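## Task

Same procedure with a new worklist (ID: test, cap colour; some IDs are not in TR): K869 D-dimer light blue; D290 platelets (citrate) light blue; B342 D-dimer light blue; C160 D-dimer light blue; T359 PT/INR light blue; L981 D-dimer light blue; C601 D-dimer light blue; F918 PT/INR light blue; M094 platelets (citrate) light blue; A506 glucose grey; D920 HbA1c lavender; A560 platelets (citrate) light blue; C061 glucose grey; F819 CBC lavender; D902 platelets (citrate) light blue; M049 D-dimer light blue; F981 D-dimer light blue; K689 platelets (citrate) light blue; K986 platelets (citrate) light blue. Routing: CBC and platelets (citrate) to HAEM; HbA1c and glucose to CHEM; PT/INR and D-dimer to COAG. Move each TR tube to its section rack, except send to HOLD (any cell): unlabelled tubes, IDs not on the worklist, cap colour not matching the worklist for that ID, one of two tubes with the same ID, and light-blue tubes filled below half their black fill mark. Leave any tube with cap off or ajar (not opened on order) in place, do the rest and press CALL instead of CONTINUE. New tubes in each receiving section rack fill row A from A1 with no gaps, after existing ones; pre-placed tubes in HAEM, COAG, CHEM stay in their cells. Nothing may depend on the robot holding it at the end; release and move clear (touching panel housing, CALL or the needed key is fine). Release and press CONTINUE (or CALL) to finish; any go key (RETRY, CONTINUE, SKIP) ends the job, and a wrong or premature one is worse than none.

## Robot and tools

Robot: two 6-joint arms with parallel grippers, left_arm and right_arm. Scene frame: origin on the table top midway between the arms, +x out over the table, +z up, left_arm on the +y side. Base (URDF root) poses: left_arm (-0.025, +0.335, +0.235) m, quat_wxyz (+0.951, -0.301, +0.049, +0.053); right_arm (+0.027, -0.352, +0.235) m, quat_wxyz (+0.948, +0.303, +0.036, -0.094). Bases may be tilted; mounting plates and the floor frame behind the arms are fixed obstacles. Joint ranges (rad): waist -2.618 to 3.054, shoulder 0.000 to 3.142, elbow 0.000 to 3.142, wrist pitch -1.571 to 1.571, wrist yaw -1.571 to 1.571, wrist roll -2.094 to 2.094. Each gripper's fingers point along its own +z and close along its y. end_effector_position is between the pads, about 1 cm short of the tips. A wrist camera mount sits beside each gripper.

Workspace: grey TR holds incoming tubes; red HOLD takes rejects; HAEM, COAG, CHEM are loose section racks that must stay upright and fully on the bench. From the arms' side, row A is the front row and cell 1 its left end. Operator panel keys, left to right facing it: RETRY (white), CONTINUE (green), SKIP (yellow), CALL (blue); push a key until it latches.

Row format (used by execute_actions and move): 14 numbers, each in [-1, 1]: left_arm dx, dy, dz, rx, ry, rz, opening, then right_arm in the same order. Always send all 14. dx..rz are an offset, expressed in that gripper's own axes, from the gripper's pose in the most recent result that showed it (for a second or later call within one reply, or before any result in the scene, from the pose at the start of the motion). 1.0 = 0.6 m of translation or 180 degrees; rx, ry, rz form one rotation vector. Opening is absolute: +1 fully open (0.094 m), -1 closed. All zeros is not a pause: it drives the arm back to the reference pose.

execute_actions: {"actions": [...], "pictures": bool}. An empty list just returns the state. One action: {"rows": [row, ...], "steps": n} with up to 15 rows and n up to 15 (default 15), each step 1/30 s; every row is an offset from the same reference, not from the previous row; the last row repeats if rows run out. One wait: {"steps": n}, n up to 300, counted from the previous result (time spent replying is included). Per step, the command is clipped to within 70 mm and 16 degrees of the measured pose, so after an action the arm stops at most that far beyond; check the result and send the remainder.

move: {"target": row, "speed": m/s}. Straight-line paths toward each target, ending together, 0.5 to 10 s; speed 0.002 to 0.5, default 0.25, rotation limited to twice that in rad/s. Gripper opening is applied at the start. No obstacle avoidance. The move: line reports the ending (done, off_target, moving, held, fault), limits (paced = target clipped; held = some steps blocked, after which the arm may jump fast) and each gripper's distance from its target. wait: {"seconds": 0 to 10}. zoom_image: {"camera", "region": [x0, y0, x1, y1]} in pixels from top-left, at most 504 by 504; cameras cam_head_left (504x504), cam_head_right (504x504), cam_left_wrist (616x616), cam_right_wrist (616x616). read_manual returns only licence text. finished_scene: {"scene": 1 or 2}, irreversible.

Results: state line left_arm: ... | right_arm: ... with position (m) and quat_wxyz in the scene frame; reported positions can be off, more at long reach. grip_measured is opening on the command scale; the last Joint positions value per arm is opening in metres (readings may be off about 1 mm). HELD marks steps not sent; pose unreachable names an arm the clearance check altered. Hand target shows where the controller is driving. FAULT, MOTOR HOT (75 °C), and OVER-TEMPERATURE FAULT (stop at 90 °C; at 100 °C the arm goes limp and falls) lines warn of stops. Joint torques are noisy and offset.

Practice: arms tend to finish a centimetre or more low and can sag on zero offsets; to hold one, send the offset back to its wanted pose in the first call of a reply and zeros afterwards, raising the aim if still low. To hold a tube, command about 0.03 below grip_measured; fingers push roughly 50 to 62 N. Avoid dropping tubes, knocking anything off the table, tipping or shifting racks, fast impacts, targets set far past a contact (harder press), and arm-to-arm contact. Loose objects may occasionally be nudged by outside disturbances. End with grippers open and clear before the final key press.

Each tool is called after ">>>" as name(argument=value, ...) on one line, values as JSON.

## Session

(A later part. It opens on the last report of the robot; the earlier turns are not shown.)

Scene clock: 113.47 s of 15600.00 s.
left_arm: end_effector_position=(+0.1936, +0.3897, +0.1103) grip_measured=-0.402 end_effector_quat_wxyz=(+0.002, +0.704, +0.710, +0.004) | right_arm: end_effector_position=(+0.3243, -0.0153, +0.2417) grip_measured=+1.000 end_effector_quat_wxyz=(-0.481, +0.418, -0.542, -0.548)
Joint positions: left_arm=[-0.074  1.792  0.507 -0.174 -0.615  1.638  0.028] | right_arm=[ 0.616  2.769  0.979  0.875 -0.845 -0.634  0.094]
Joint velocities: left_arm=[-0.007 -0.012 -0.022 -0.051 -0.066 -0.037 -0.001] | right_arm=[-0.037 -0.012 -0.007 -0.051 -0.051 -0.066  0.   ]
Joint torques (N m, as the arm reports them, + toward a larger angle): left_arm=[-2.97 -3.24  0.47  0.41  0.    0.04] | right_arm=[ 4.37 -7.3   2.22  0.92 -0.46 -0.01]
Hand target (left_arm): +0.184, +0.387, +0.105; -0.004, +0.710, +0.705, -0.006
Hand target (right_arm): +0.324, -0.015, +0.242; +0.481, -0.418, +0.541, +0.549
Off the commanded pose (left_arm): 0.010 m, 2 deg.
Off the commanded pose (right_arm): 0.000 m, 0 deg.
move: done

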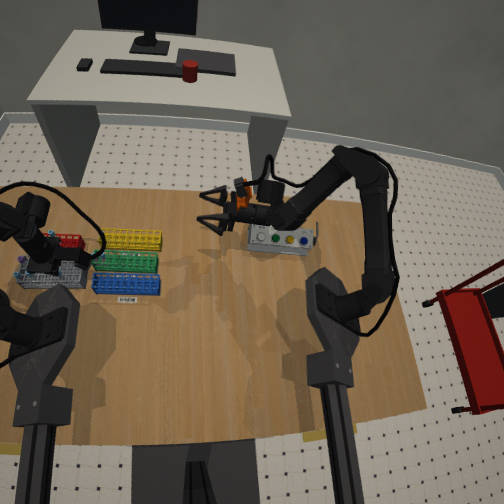

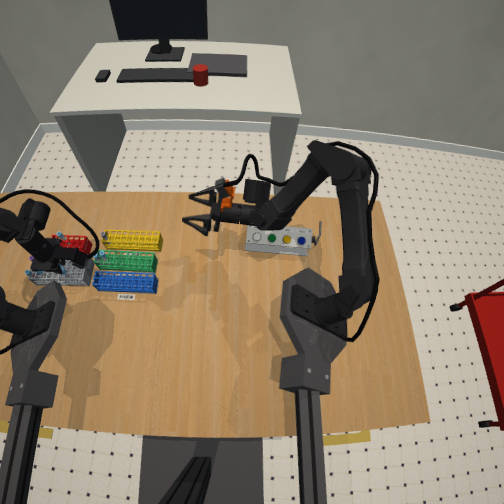

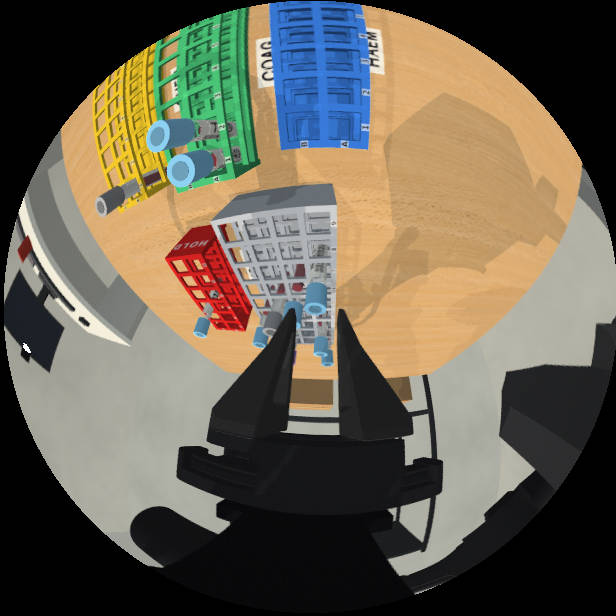

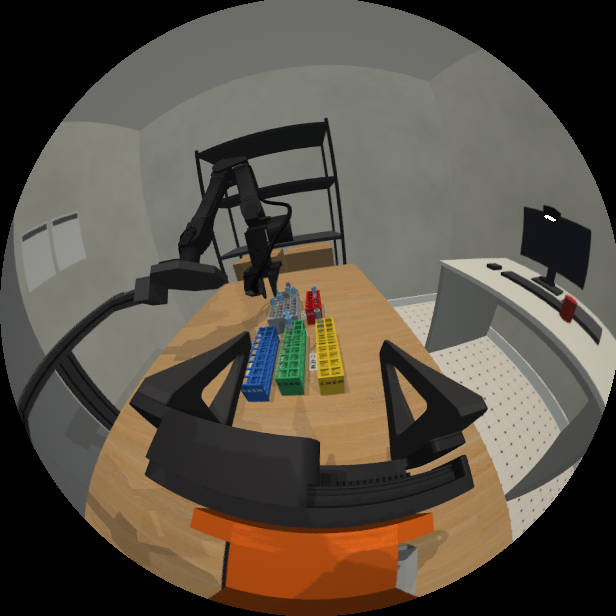

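>>> zoom_image(camera="cam_left_wrist", region=[90,110,270,220])

>>> move(target=[-0.003,-0.013,0.049,0,0,0.004,-0.4,0,0,0,0,0,0,1], speed=0.06)

>>> execute_actions(actions=[{"rows":[[0,0,0,0,0,0,-0.75,0,0,0,0,0,0,1]],"steps":12}], pictures=false)

>>> move(target=[0,0.012,-0.21,0,-0.007,0,-0.75,0,0,0,0,0,0,1], speed=0.12)

>>> move(target=[-0.32,0.1,-0.035,0,0,0.2,-0.75,0,0,0,0,0,0,1])

>>> zoom_image(camera="cam_right_wrist", region=[235,265,315,345])

>>> zoom_image(camera="cam_left_wrist", region=[270,230,370,330])

Region (90, 110, 270, 220) of cam_left_wrist's 616x616 image, scaled by 2.800, with more detail than that image has.

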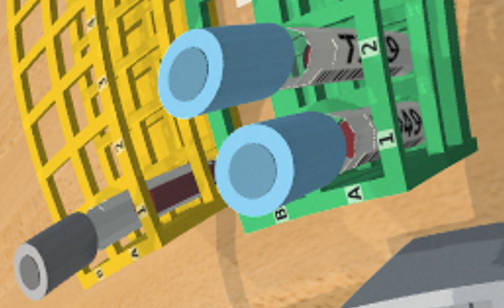

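Scene clock: 124.70 s of 15600.00 s.
left_arm: end_effector_position=(+0.1954, +0.3926, +0.0855) grip_measured=-0.402 end_effector_quat_wxyz=(+0.005, +0.703, +0.711, +0.016) | right_arm: end_effector_position=(+0.3246, -0.0153, +0.2414) grip_measured=+1.000 end_effector_quat_wxyz=(-0.481, +0.418, -0.543, -0.547)
Joint positions: left_arm=[-0.004  1.886  0.474  0.03  -0.615  1.736  0.028] | right_arm=[ 0.616  2.769  0.979  0.875 -0.843 -0.634  0.094]
Joint velocities: left_arm=[ 0.007  0.002 -0.002 -0.022 -0.007 -0.007 -0.001] | right_arm=[-0.027  0.007 -0.012 -0.022 -0.022 -0.007  0.   ]
Joint torques (N m, as the arm reports them, + toward a larger angle): left_arm=[-2.92 -3.39  0.01  0.43  0.02  0.03] | right_arm=[ 4.41 -7.26  2.12  0.92 -0.49  0.01]
Hand target (left_arm): +0.186, +0.388, +0.081; +0.001, +0.709, +0.705, +0.004
Hand target (right_arm): +0.324, -0.015, +0.242; +0.481, -0.418, +0.542, +0.548
Off the commanded pose (left_arm): 0.011 m, 2 deg.
Off the commanded pose (right_arm): 0.000 m, 0 deg.
After step 90, 7.13 s passed at rest.
move: off_target (left_arm)

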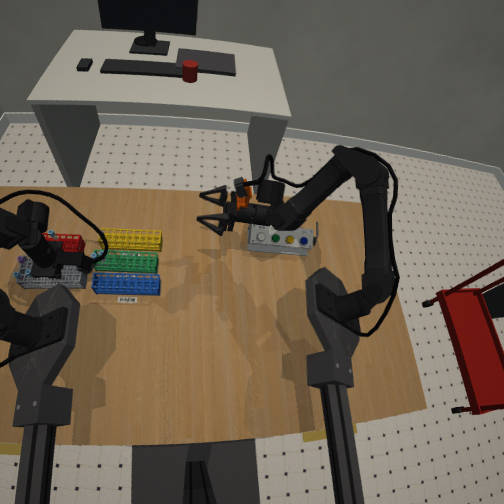

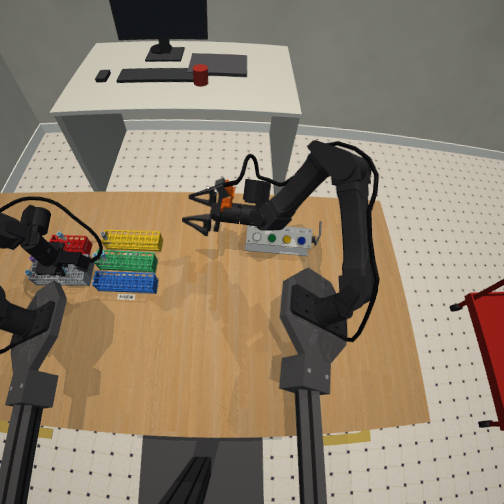

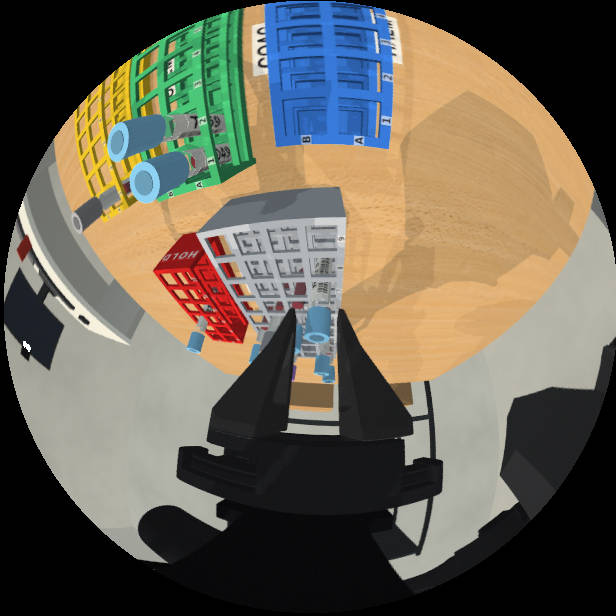

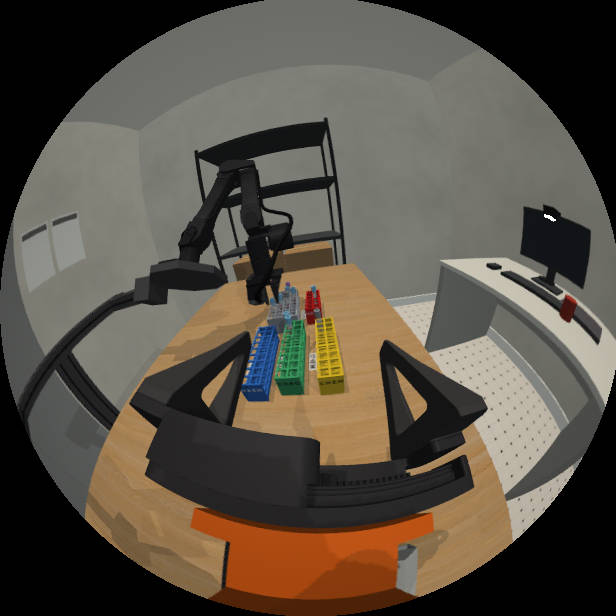

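Scene clock: 125.10 s of 15600.00 s.
left_arm: end_effector_position=(+0.1954, +0.3927, +0.0855) grip_measured=-0.716 end_effector_quat_wxyz=(+0.005, +0.703, +0.711, +0.016) | right_arm: end_effector_position=(+0.3248, -0.0153, +0.2412) grip_measured=+1.000 end_effector_quat_wxyz=(-0.481, +0.418, -0.543, -0.546)
Joint positions: left_arm=[-0.004  1.886  0.474  0.03  -0.615  1.736  0.013] | right_arm=[ 0.616  2.769  0.979  0.875 -0.841 -0.634  0.094]
Joint velocities: left_arm=[ 0.017 -0.017 -0.012 -0.051 -0.037 -0.066 -0.   ] | right_arm=[-0.002 -0.027  0.017  0.007  0.007 -0.037  0.   ]
Joint torques (N m, as the arm reports them, + toward a larger angle): left_arm=[-3.45 -4.84  1.2   0.36 -0.04 -0.01] | right_arm=[ 4.37 -7.29  2.23  0.93 -0.46 -0.03]
Hand target (left_arm): +0.195, +0.393, +0.086; +0.005, +0.703, +0.711, +0.016
Hand target (right_arm): +0.325, -0.015, +0.241; +0.481, -0.418, +0.543, +0.547
Off the commanded pose (left_arm): 0.000 m, 0 deg.
Off the commanded pose (right_arm): 0.000 m, 0 deg.
Steps of this call (steps 1 to 12: all 12 steps of this action). Readings (end_effector_position):
1: left_arm (+0.1955, +0.3926, +0.0855) | right_arm (+0.3246, -0.0153, +0.2414)
2: left_arm (+0.1954, +0.3927, +0.0855) | right_arm (+0.3246, -0.0153, +0.2414)
4: left_arm (+0.1954, +0.3927, +0.0855) | right_arm (+0.3247, -0.0153, +0.2413)
8: left_arm (+0.1954, +0.3927, +0.0855) | right_arm (+0.3248, -0.0153, +0.2412)
12: the state above

Scene clock: 127.07 s of 15600.00 s.
left_arm: end_effector_position=(+0.1944, +0.3924, +0.2032) grip_measured=-0.716 end_effector_quat_wxyz=(+0.001, +0.704, +0.710, +0.006) | right_arm: end_effector_position=(+0.3250, -0.0153, +0.2409) grip_measured=+1.000 end_effector_quat_wxyz=(-0.481, +0.418, -0.544, -0.546)
Joint positions: left_arm=[-0.322  1.538  0.673 -0.771 -0.625  1.334  0.013] | right_arm=[ 0.616  2.769  0.979  0.875 -0.839 -0.634  0.094]
Joint velocities: left_arm=[-0.012  0.007  0.017 -0.037 -0.022 -0.022  0.001] | right_arm=[-0.007 -0.012  0.012 -0.037  0.007 -0.022  0.   ]
Joint torques (N m, as the arm reports them, + toward a larger angle): left_arm=[-4.46 -4.68  5.25  0.03  0.08 -0.05] | right_arm=[ 4.29 -7.26  2.26  0.93 -0.48 -0.01]
Hand target (left_arm): +0.200, +0.391, +0.212; +0.015, +0.704, +0.710, +0.008
Hand target (right_arm): +0.325, -0.015, +0.241; +0.481, -0.418, +0.543, +0.546
Off the commanded pose (left_arm): 0.010 m, 1 deg.
Off the commanded pose (right_arm): 0.000 m, 0 deg.
move: done

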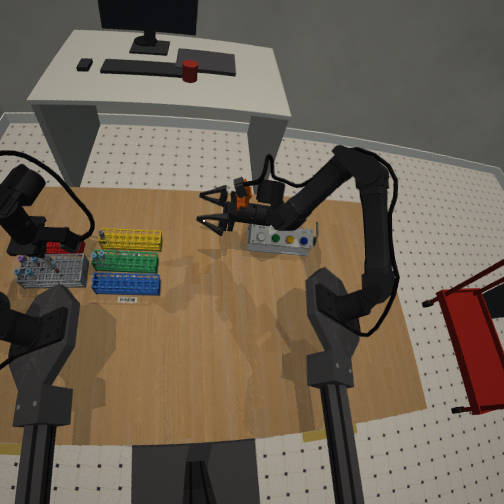

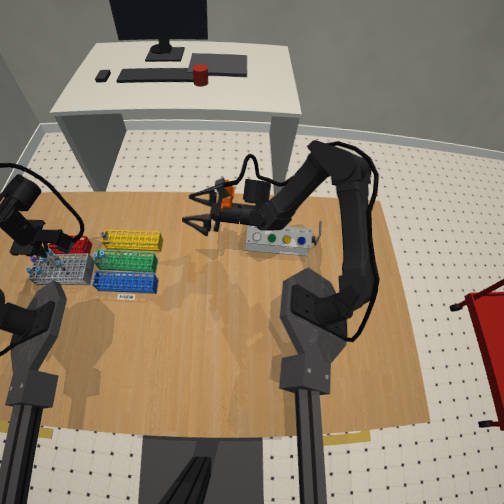

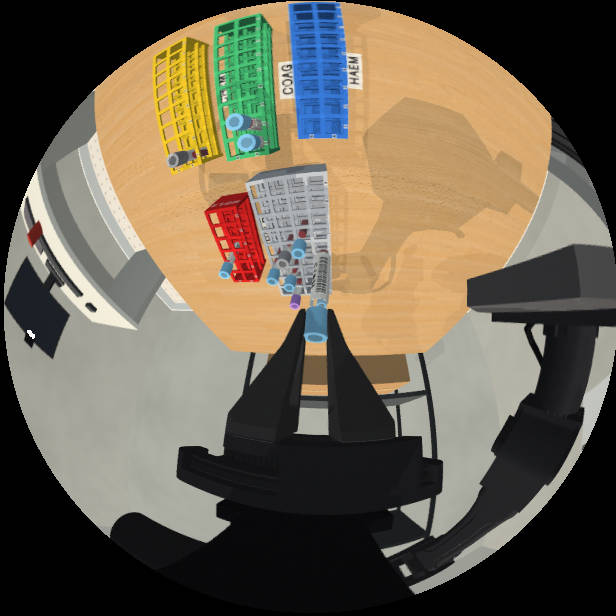

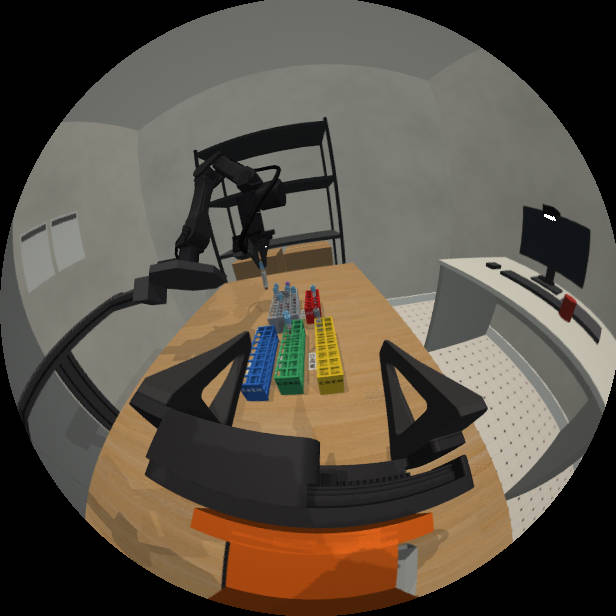

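Scene clock: 128.93 s of 15600.00 s.
left_arm: end_effector_position=(+0.2550, +0.2039, +0.2206) grip_measured=-0.716 end_effector_quat_wxyz=(+0.004, +0.883, +0.469, +0.015) | right_arm: end_effector_position=(+0.3253, -0.0153, +0.2406) grip_measured=+1.000 end_effector_quat_wxyz=(-0.481, +0.418, -0.545, -0.545)
Joint positions: left_arm=[-0.777  2.26   1.211 -0.865 -0.54   1.411  0.013] | right_arm=[ 0.616  2.769  0.979  0.875 -0.837 -0.634  0.094]
Joint velocities: left_arm=[ 0.002 -0.007  0.002 -0.051  0.007 -0.022 -0.001] | right_arm=[-0.012  0.017 -0.002  0.037 -0.007  0.022  0.   ]
Joint torques (N m, as the arm reports them, + toward a larger angle): left_arm=[-6.14 -5.74  6.06  0.09  0.14  0.04] | right_arm=[ 4.39 -7.38  2.3   0.93 -0.44 -0.02]
Hand target (left_arm): +0.252, +0.197, +0.223; +0.003, +0.889, +0.457, +0.006
Hand target (right_arm): +0.325, -0.015, +0.241; +0.481, -0.418, +0.544, +0.546
Off the commanded pose (left_arm): 0.004 m, 2 deg.
Off the commanded pose (right_arm): 0.000 m, 0 deg.
move: done

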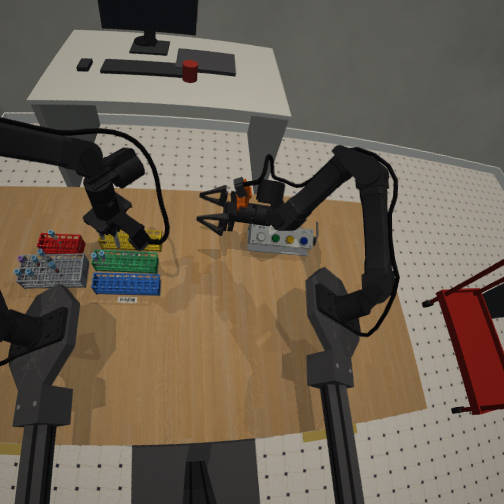

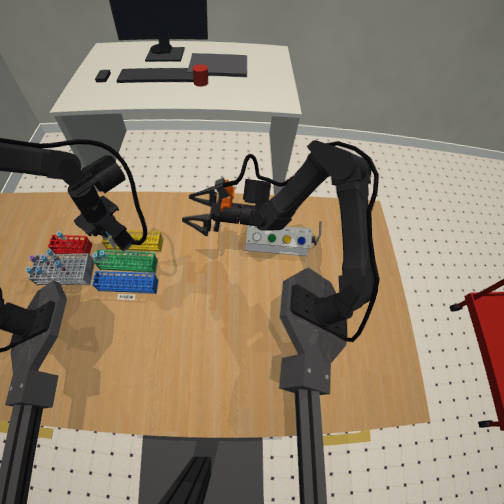

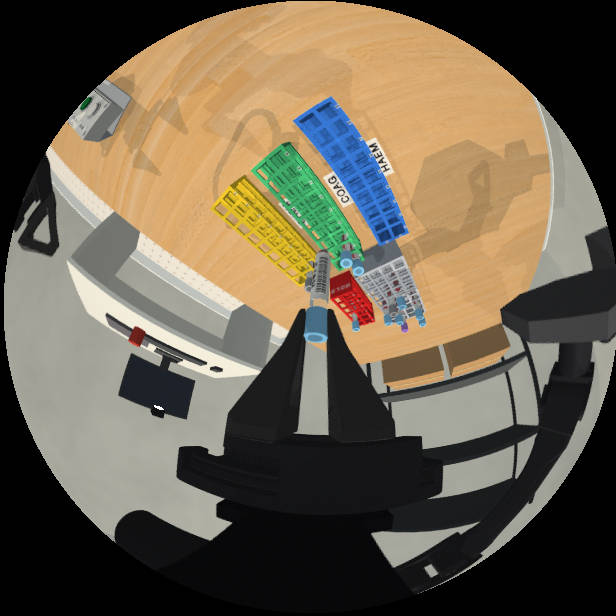

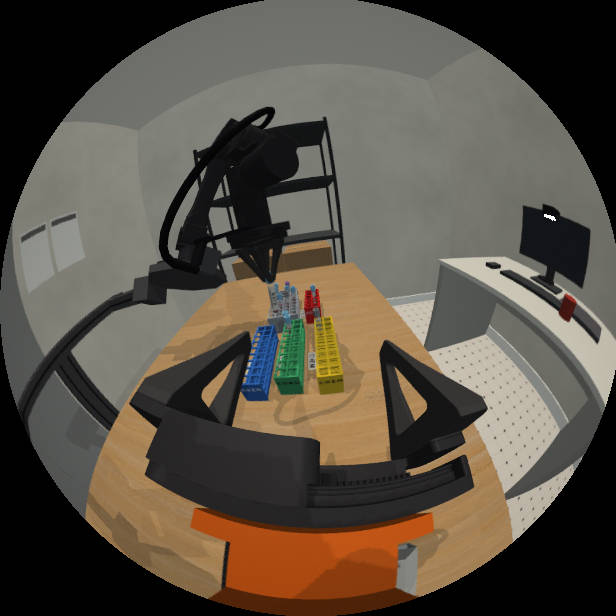

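Region (235, 265, 315, 345) of cam_right_wrist's 616x616 image, scaled by 6.300, with more detail than that image has.

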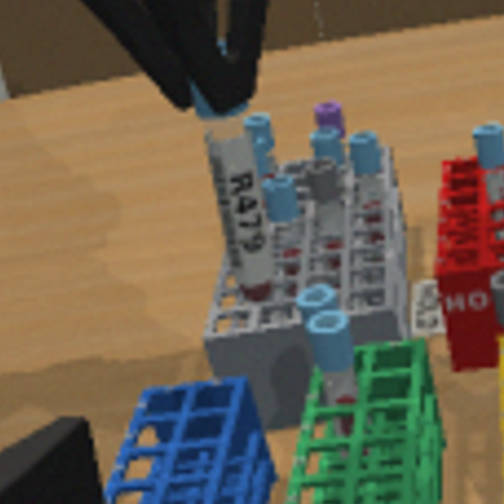

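Region (270, 230, 370, 330) of cam_left_wrist's 616x616 image, scaled by 5.040, with more detail than that image has.

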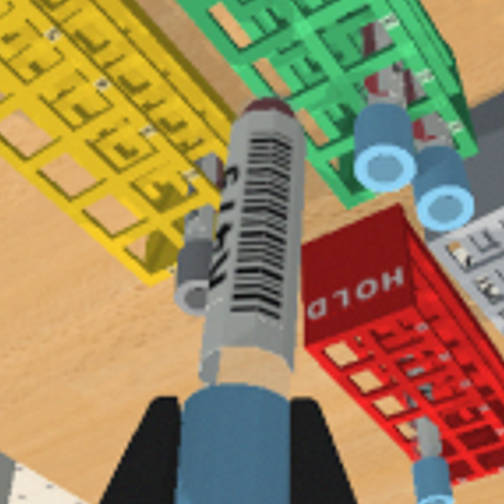

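>>> move(target=[0.357,-0.096,-0.01,0.005,-0.005,-0.19,-0.75,0,0,0,0,0,0,1])

>>> move(target=[-0.005,-0.003,0.135,0,0,0,-0.75,0,0,0,0,0,0,1], speed=0.1)

>>> zoom_image(camera="cam_left_wrist", region=[250,200,390,340])

Scene clock: 135.87 s of 15600.00 s.
left_arm: end_effector_position=(+0.3292, +0.4127, +0.2206) grip_measured=-0.716 end_effector_quat_wxyz=(-0.005, +0.704, +0.710, +0.003) | right_arm: end_effector_position=(+0.3256, -0.0153, +0.2404) grip_measured=+1.000 end_effector_quat_wxyz=(-0.481, +0.418, -0.545, -0.544)
Joint positions: left_arm=[-0.231  1.93   1.296 -0.952 -0.631  1.435  0.013] | right_arm=[ 0.616  2.769  0.979  0.875 -0.835 -0.634  0.094]
Joint velocities: left_arm=[-0.007 -0.002  0.007 -0.051  0.022 -0.066 -0.001] | right_arm=[-0.017  0.002 -0.007 -0.022  0.051 -0.051  0.   ]
Joint torques (N m, as the arm reports them, + toward a larger angle): left_arm=[-5.94 -8.03  5.39 -0.02  0.01  0.03] | right_arm=[ 4.42 -7.4   2.29  0.93 -0.47 -0.03]
Hand target (left_arm): +0.331, +0.415, +0.230; +0.002, +0.706, +0.708, +0.005
Hand target (right_arm): +0.325, -0.015, +0.241; +0.481, -0.418, +0.545, +0.545
Off the commanded pose (left_arm): 0.010 m, 1 deg.
Off the commanded pose (right_arm): 0.000 m, 0 deg.
After step 90, 2.20 s passed at rest.
move: done

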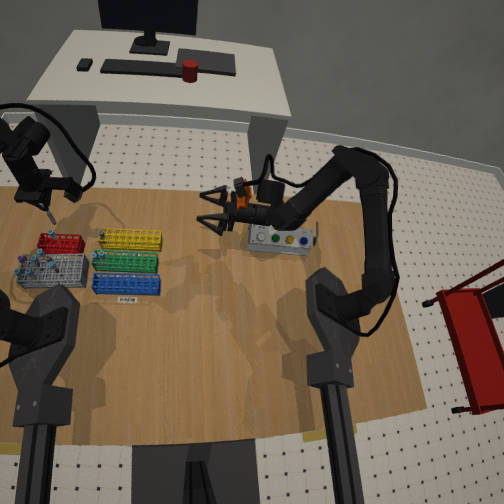

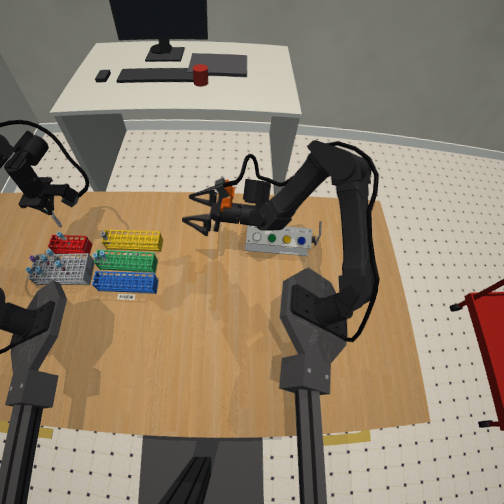

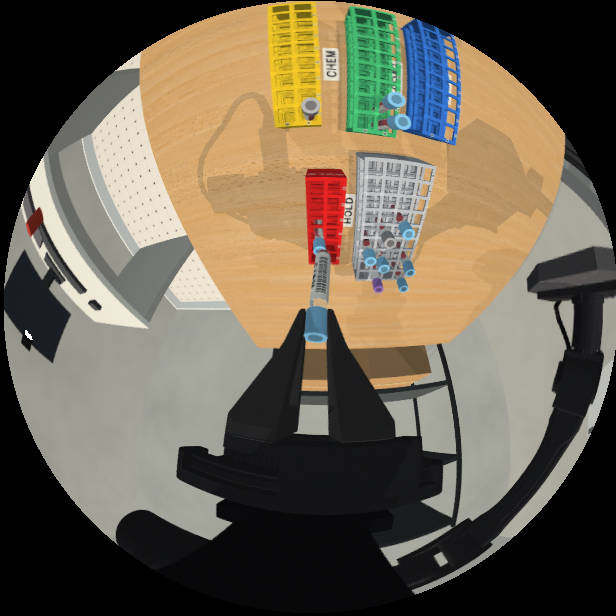

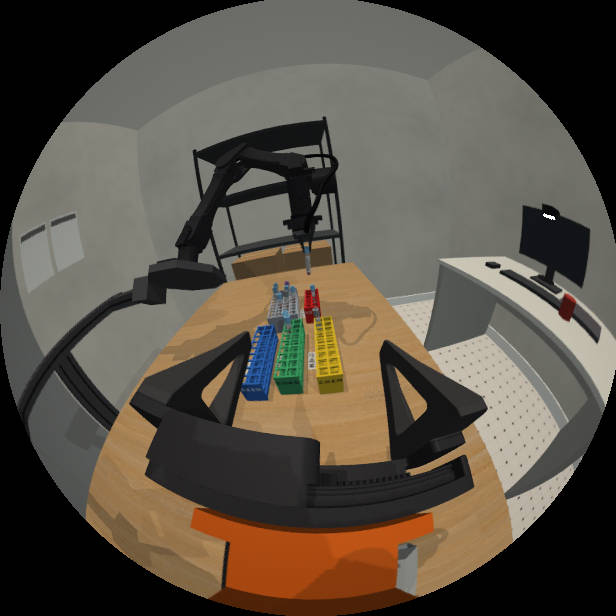

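Scene clock: 137.27 s of 15600.00 s.
left_arm: end_effector_position=(+0.3303, +0.4157, +0.1450) grip_measured=-0.716 end_effector_quat_wxyz=(-0.004, +0.698, +0.716, +0.009) | right_arm: end_effector_position=(+0.3258, -0.0153, +0.2401) grip_measured=+1.000 end_effector_quat_wxyz=(-0.481, +0.418, -0.546, -0.544)
Joint positions: left_arm=[-0.099  2.023  1.156 -0.611 -0.633  1.589  0.013] | right_arm=[ 0.616  2.769  0.979  0.875 -0.833 -0.634  0.094]
Joint velocities: left_arm=[-0.002  0.007  0.007  0.037 -0.051 -0.022 -0.   ] | right_arm=[-0.002  0.012 -0.022 -0.051  0.007  0.051  0.   ]
Joint torques (N m, as the arm reports them, + toward a larger angle): left_arm=[-5.71 -6.4   2.5   0.4   0.03  0.09] | right_arm=[ 4.39 -7.28  2.21  0.91 -0.47 -0.03]
Hand target (left_arm): +0.326, +0.411, +0.139; -0.006, +0.704, +0.710, +0.003
Hand target (right_arm): +0.326, -0.015, +0.240; +0.481, -0.418, +0.545, +0.544
Off the commanded pose (left_arm): 0.008 m, 1 deg.
Off the commanded pose (right_arm): 0.000 m, 0 deg.
move: done

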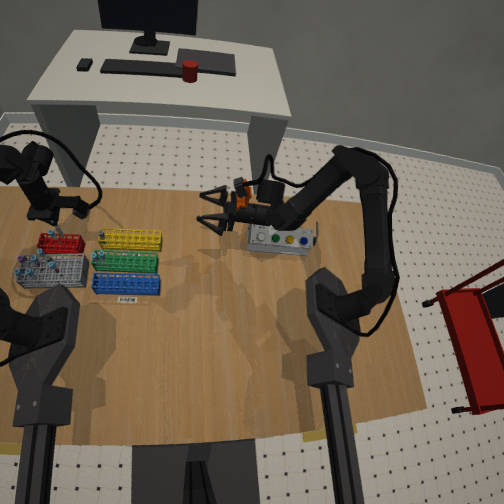

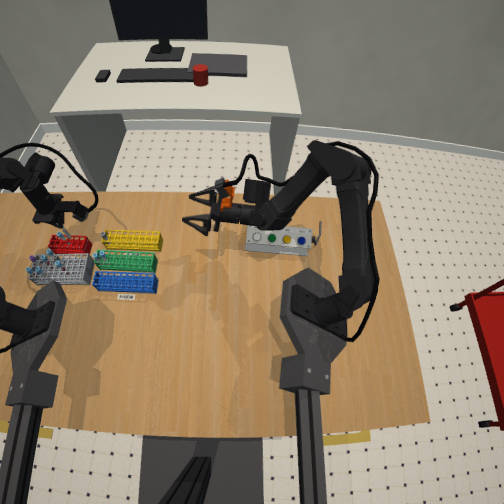

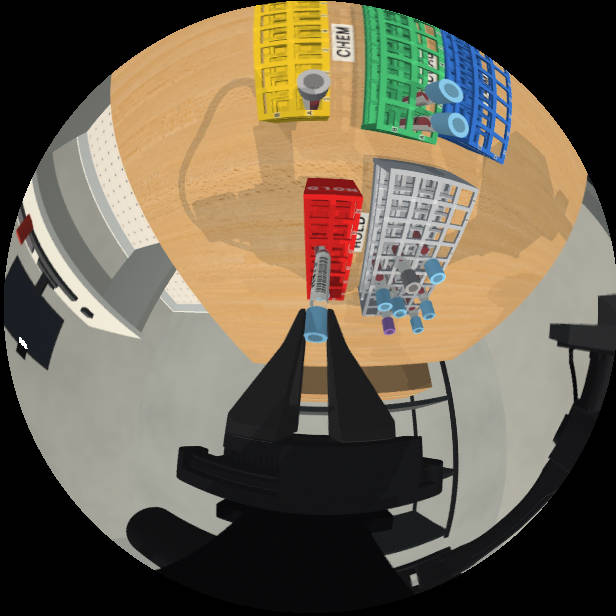

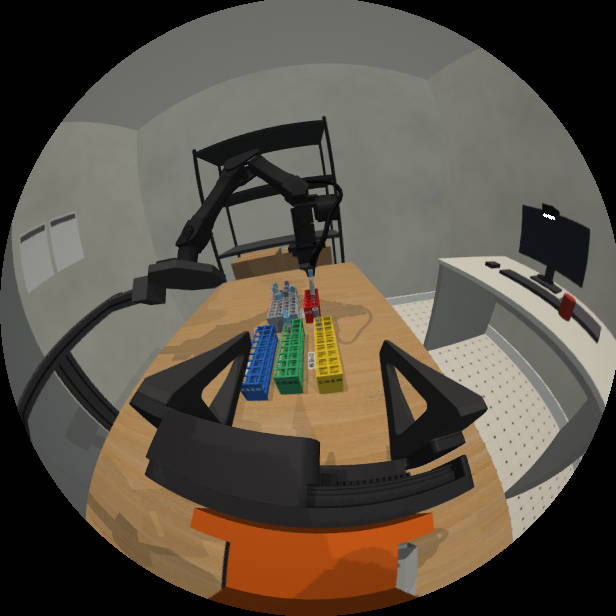

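Region (250, 200, 390, 340) of cam_left_wrist's 616x616 image, scaled by 3.600, with more detail than that image has.

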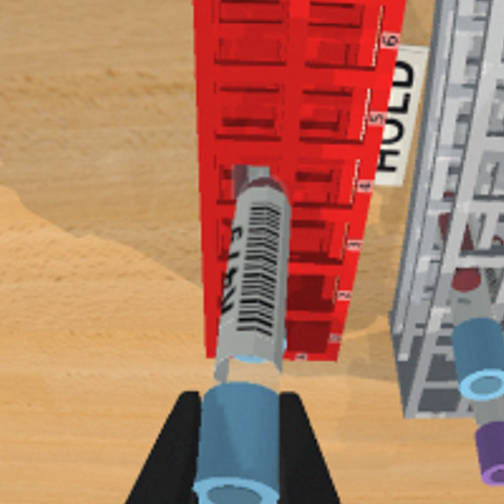

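y is aligned; the tip needs about +4 mm in x.

>>> execute_actions(actions=[{"rows":[[-0.008,0,0.025,-0.002,-0.002,0.005,-0.75,0,0,0,0,0,0,1]]}])

>>> zoom_image(camera="cam_left_wrist", region=[250,200,390,340])

Scene clock: 141.23 s of 15600.00 s.
left_arm: end_effector_position=(+0.3356, +0.4176, +0.1370) grip_measured=-0.716 end_effector_quat_wxyz=(+0.003, +0.697, +0.717, +0.018) | right_arm: end_effector_position=(+0.3261, -0.0153, +0.2398) grip_measured=+1.000 end_effector_quat_wxyz=(-0.481, +0.417, -0.547, -0.543)
Joint positions: left_arm=[-0.083  2.035  1.146 -0.55  -0.633  1.622  0.013] | right_arm=[ 0.616  2.769  0.979  0.875 -0.831 -0.634  0.094]
Joint velocities: left_arm=[ 0.012 -0.002  0.002 -0.081 -0.007  0.037 -0.   ] | right_arm=[ 0.027 -0.007 -0.002 -0.022  0.037 -0.066  0.   ]
Joint torques (N m, as the arm reports them, + toward a larger angle): left_arm=[-5.57 -6.2   2.29  0.42  0.02  0.07] | right_arm=[ 4.28 -7.27  2.23  0.9  -0.45  0.  ]
Hand target (left_arm): +0.330, +0.411, +0.130; +0.000, +0.704, +0.711, +0.009
Hand target (right_arm): +0.326, -0.015, +0.240; +0.481, -0.418, +0.546, +0.544
Off the commanded pose (left_arm): 0.011 m, 1 deg.
Off the commanded pose (right_arm): 0.000 m, 0 deg.
Steps of this call (steps 1 to 90: nothing new was sent; then 0.47 s passed at rest; steps 91 to 105: all 15 steps of this action). Readings (end_effector_position):
91: left_arm (+0.3313, +0.4158, +0.1444) | right_arm (+0.3258, -0.0153, +0.2401)
92: left_arm (+0.3323, +0.4162, +0.1435) | right_arm (+0.3259, -0.0153, +0.2400)
94: left_arm (+0.3334, +0.4172, +0.1408) | right_arm (+0.3259, -0.0153, +0.2400)
98: left_arm (+0.3338, +0.4176, +0.1371) | right_arm (+0.3260, -0.0153, +0.2399)
105: the state above

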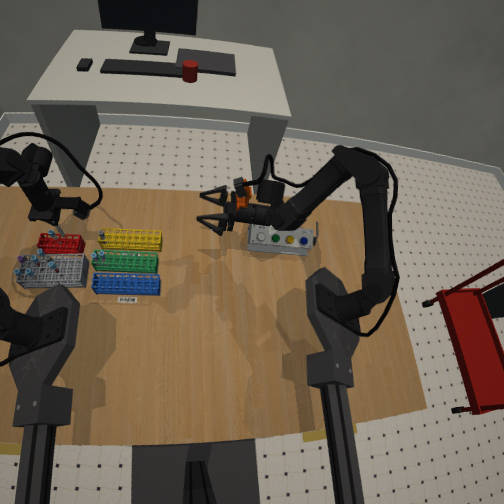

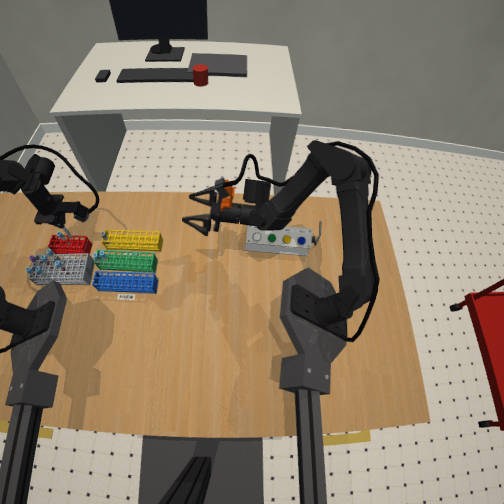

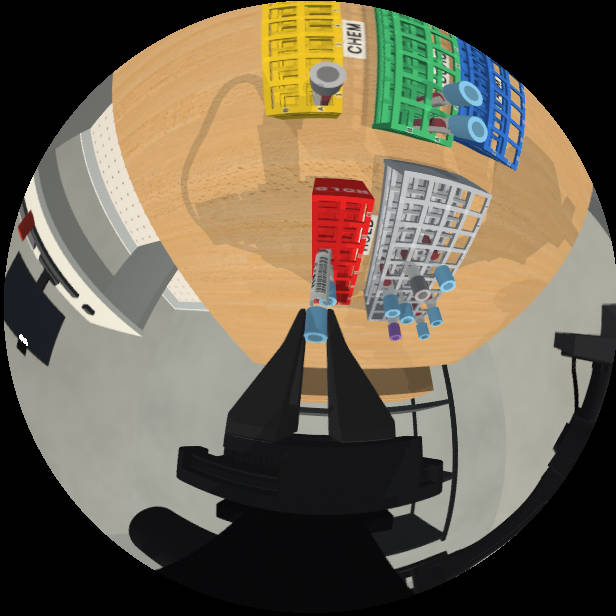

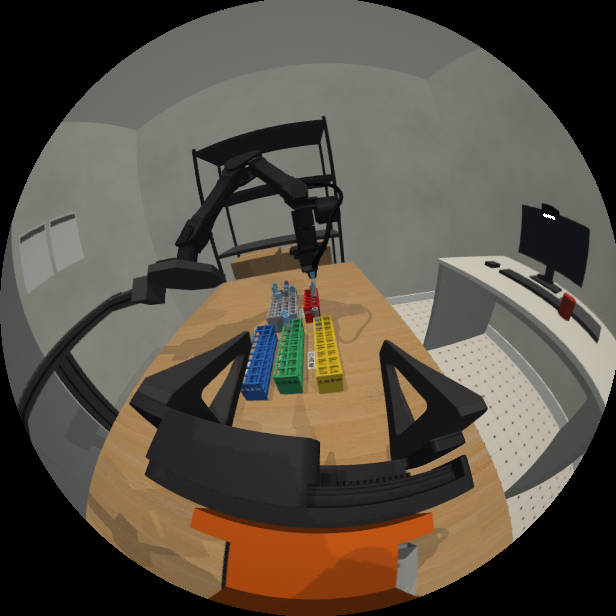

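Region (250, 200, 390, 340) of cam_left_wrist's 616x616 image, scaled by 3.600, with more detail than that image has.

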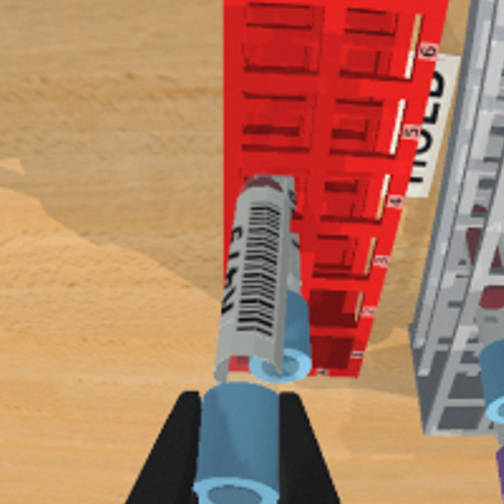

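>>> execute_actions(actions=[{"rows":[[-0.011,-0.013,0.018,0.008,-0.003,0.006,-0.75,0,0,0,0,0,0,1],[-0.011,-0.013,0.018,0.008,-0.003,0.006,-0.75,0,0,0,0,0,0,1],[-0.011,-0.013,0.024,0.008,-0.003,0.006,-0.75,0,0,0,0,0,0,1],[-0.011,-0.014,0.03,0.008,-0.003,0.006,-0.75,0,0,0,0,0,0,1],[-0.011,-0.014,0.04,0.008,-0.003,0.006,-0.75,0,0,0,0,0,0,1]]}])

>>> zoom_image(camera="cam_left_wrist", region=[250,200,390,340])

Scene clock: 146.60 s of 15600.00 s.
left_arm: end_effector_position=(+0.3311, +0.4178, +0.1180) grip_measured=-0.716 end_effector_quat_wxyz=(-0.005, +0.698, +0.716, +0.012) | right_arm: end_effector_position=(+0.3263, -0.0153, +0.2396) grip_measured=+1.000 end_effector_quat_wxyz=(-0.481, +0.417, -0.548, -0.542)
Joint positions: left_arm=[-0.052  2.074  1.13  -0.495 -0.633  1.651  0.013] | right_arm=[ 0.616  2.769  0.979  0.875 -0.829 -0.634  0.094]
Joint velocities: left_arm=[-0.002 -0.007 -0.012 -0.007 -0.051 -0.007  0.001] | right_arm=[ 0.012 -0.017 -0.002 -0.007  0.022 -0.007  0.   ]
Joint torques (N m, as the arm reports them, + toward a larger angle): left_arm=[-5.65 -6.61  2.18  0.33  0.04  0.04] | right_arm=[ 4.3  -7.3   2.31  0.94 -0.45 -0.01]
Hand target (left_arm): +0.327, +0.411, +0.113; -0.003, +0.704, +0.710, +0.005
Hand target (right_arm): +0.326, -0.015, +0.240; +0.481, -0.417, +0.547, +0.543
Off the commanded pose (left_arm): 0.009 m, 1 deg.
Off the commanded pose (right_arm): 0.000 m, 0 deg.
Steps of this call (steps 1 to 90: nothing new was sent; then 1.87 s passed at rest; steps 91 to 105: all 15 steps of this action). Readings (end_effector_position):
91: left_arm (+0.3362, +0.4176, +0.1370) | right_arm (+0.3261, -0.0153, +0.2398)
92: left_arm (+0.3362, +0.4176, +0.1370) | right_arm (+0.3261, -0.0153, +0.2398)
94: left_arm (+0.3367, +0.4178, +0.1353) | right_arm (+0.3262, -0.0153, +0.2397)
98: left_arm (+0.3330, +0.4186, +0.1235) | right_arm (+0.3262, -0.0153, +0.2396)
105: the state above

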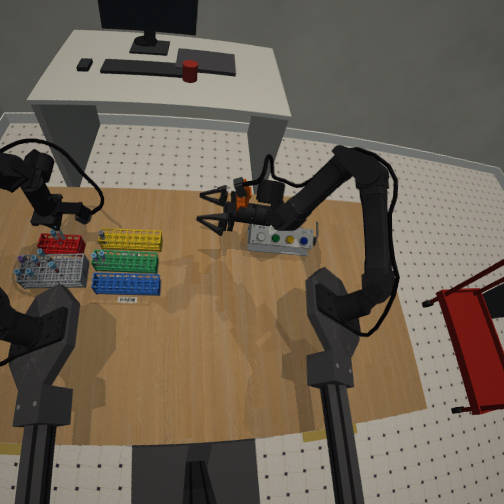

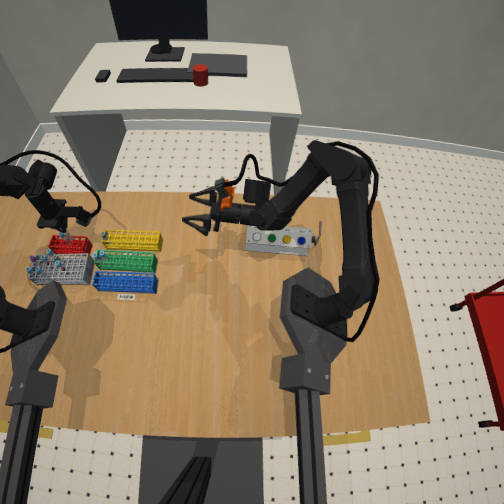

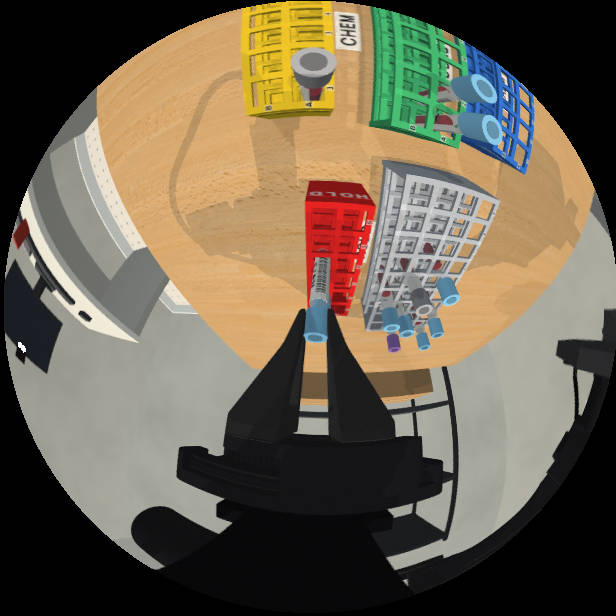

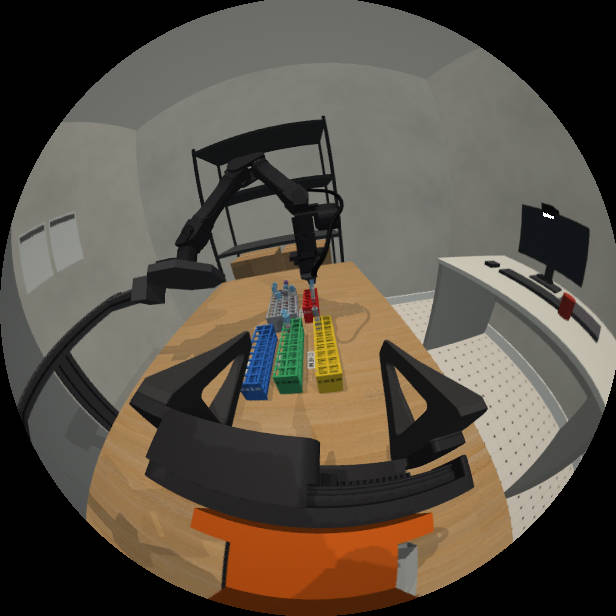

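Region (250, 200, 390, 340) of cam_left_wrist's 616x616 image, scaled by 3.600, with more detail than that image has.

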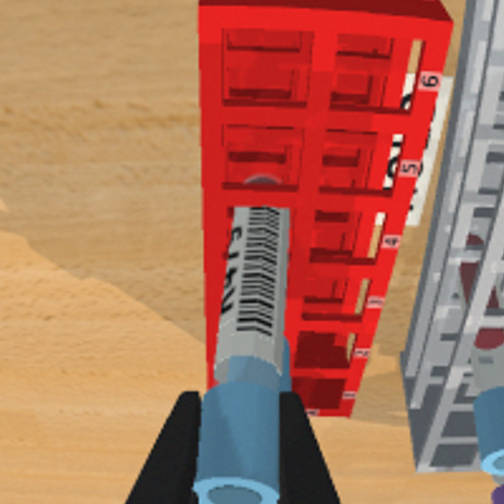

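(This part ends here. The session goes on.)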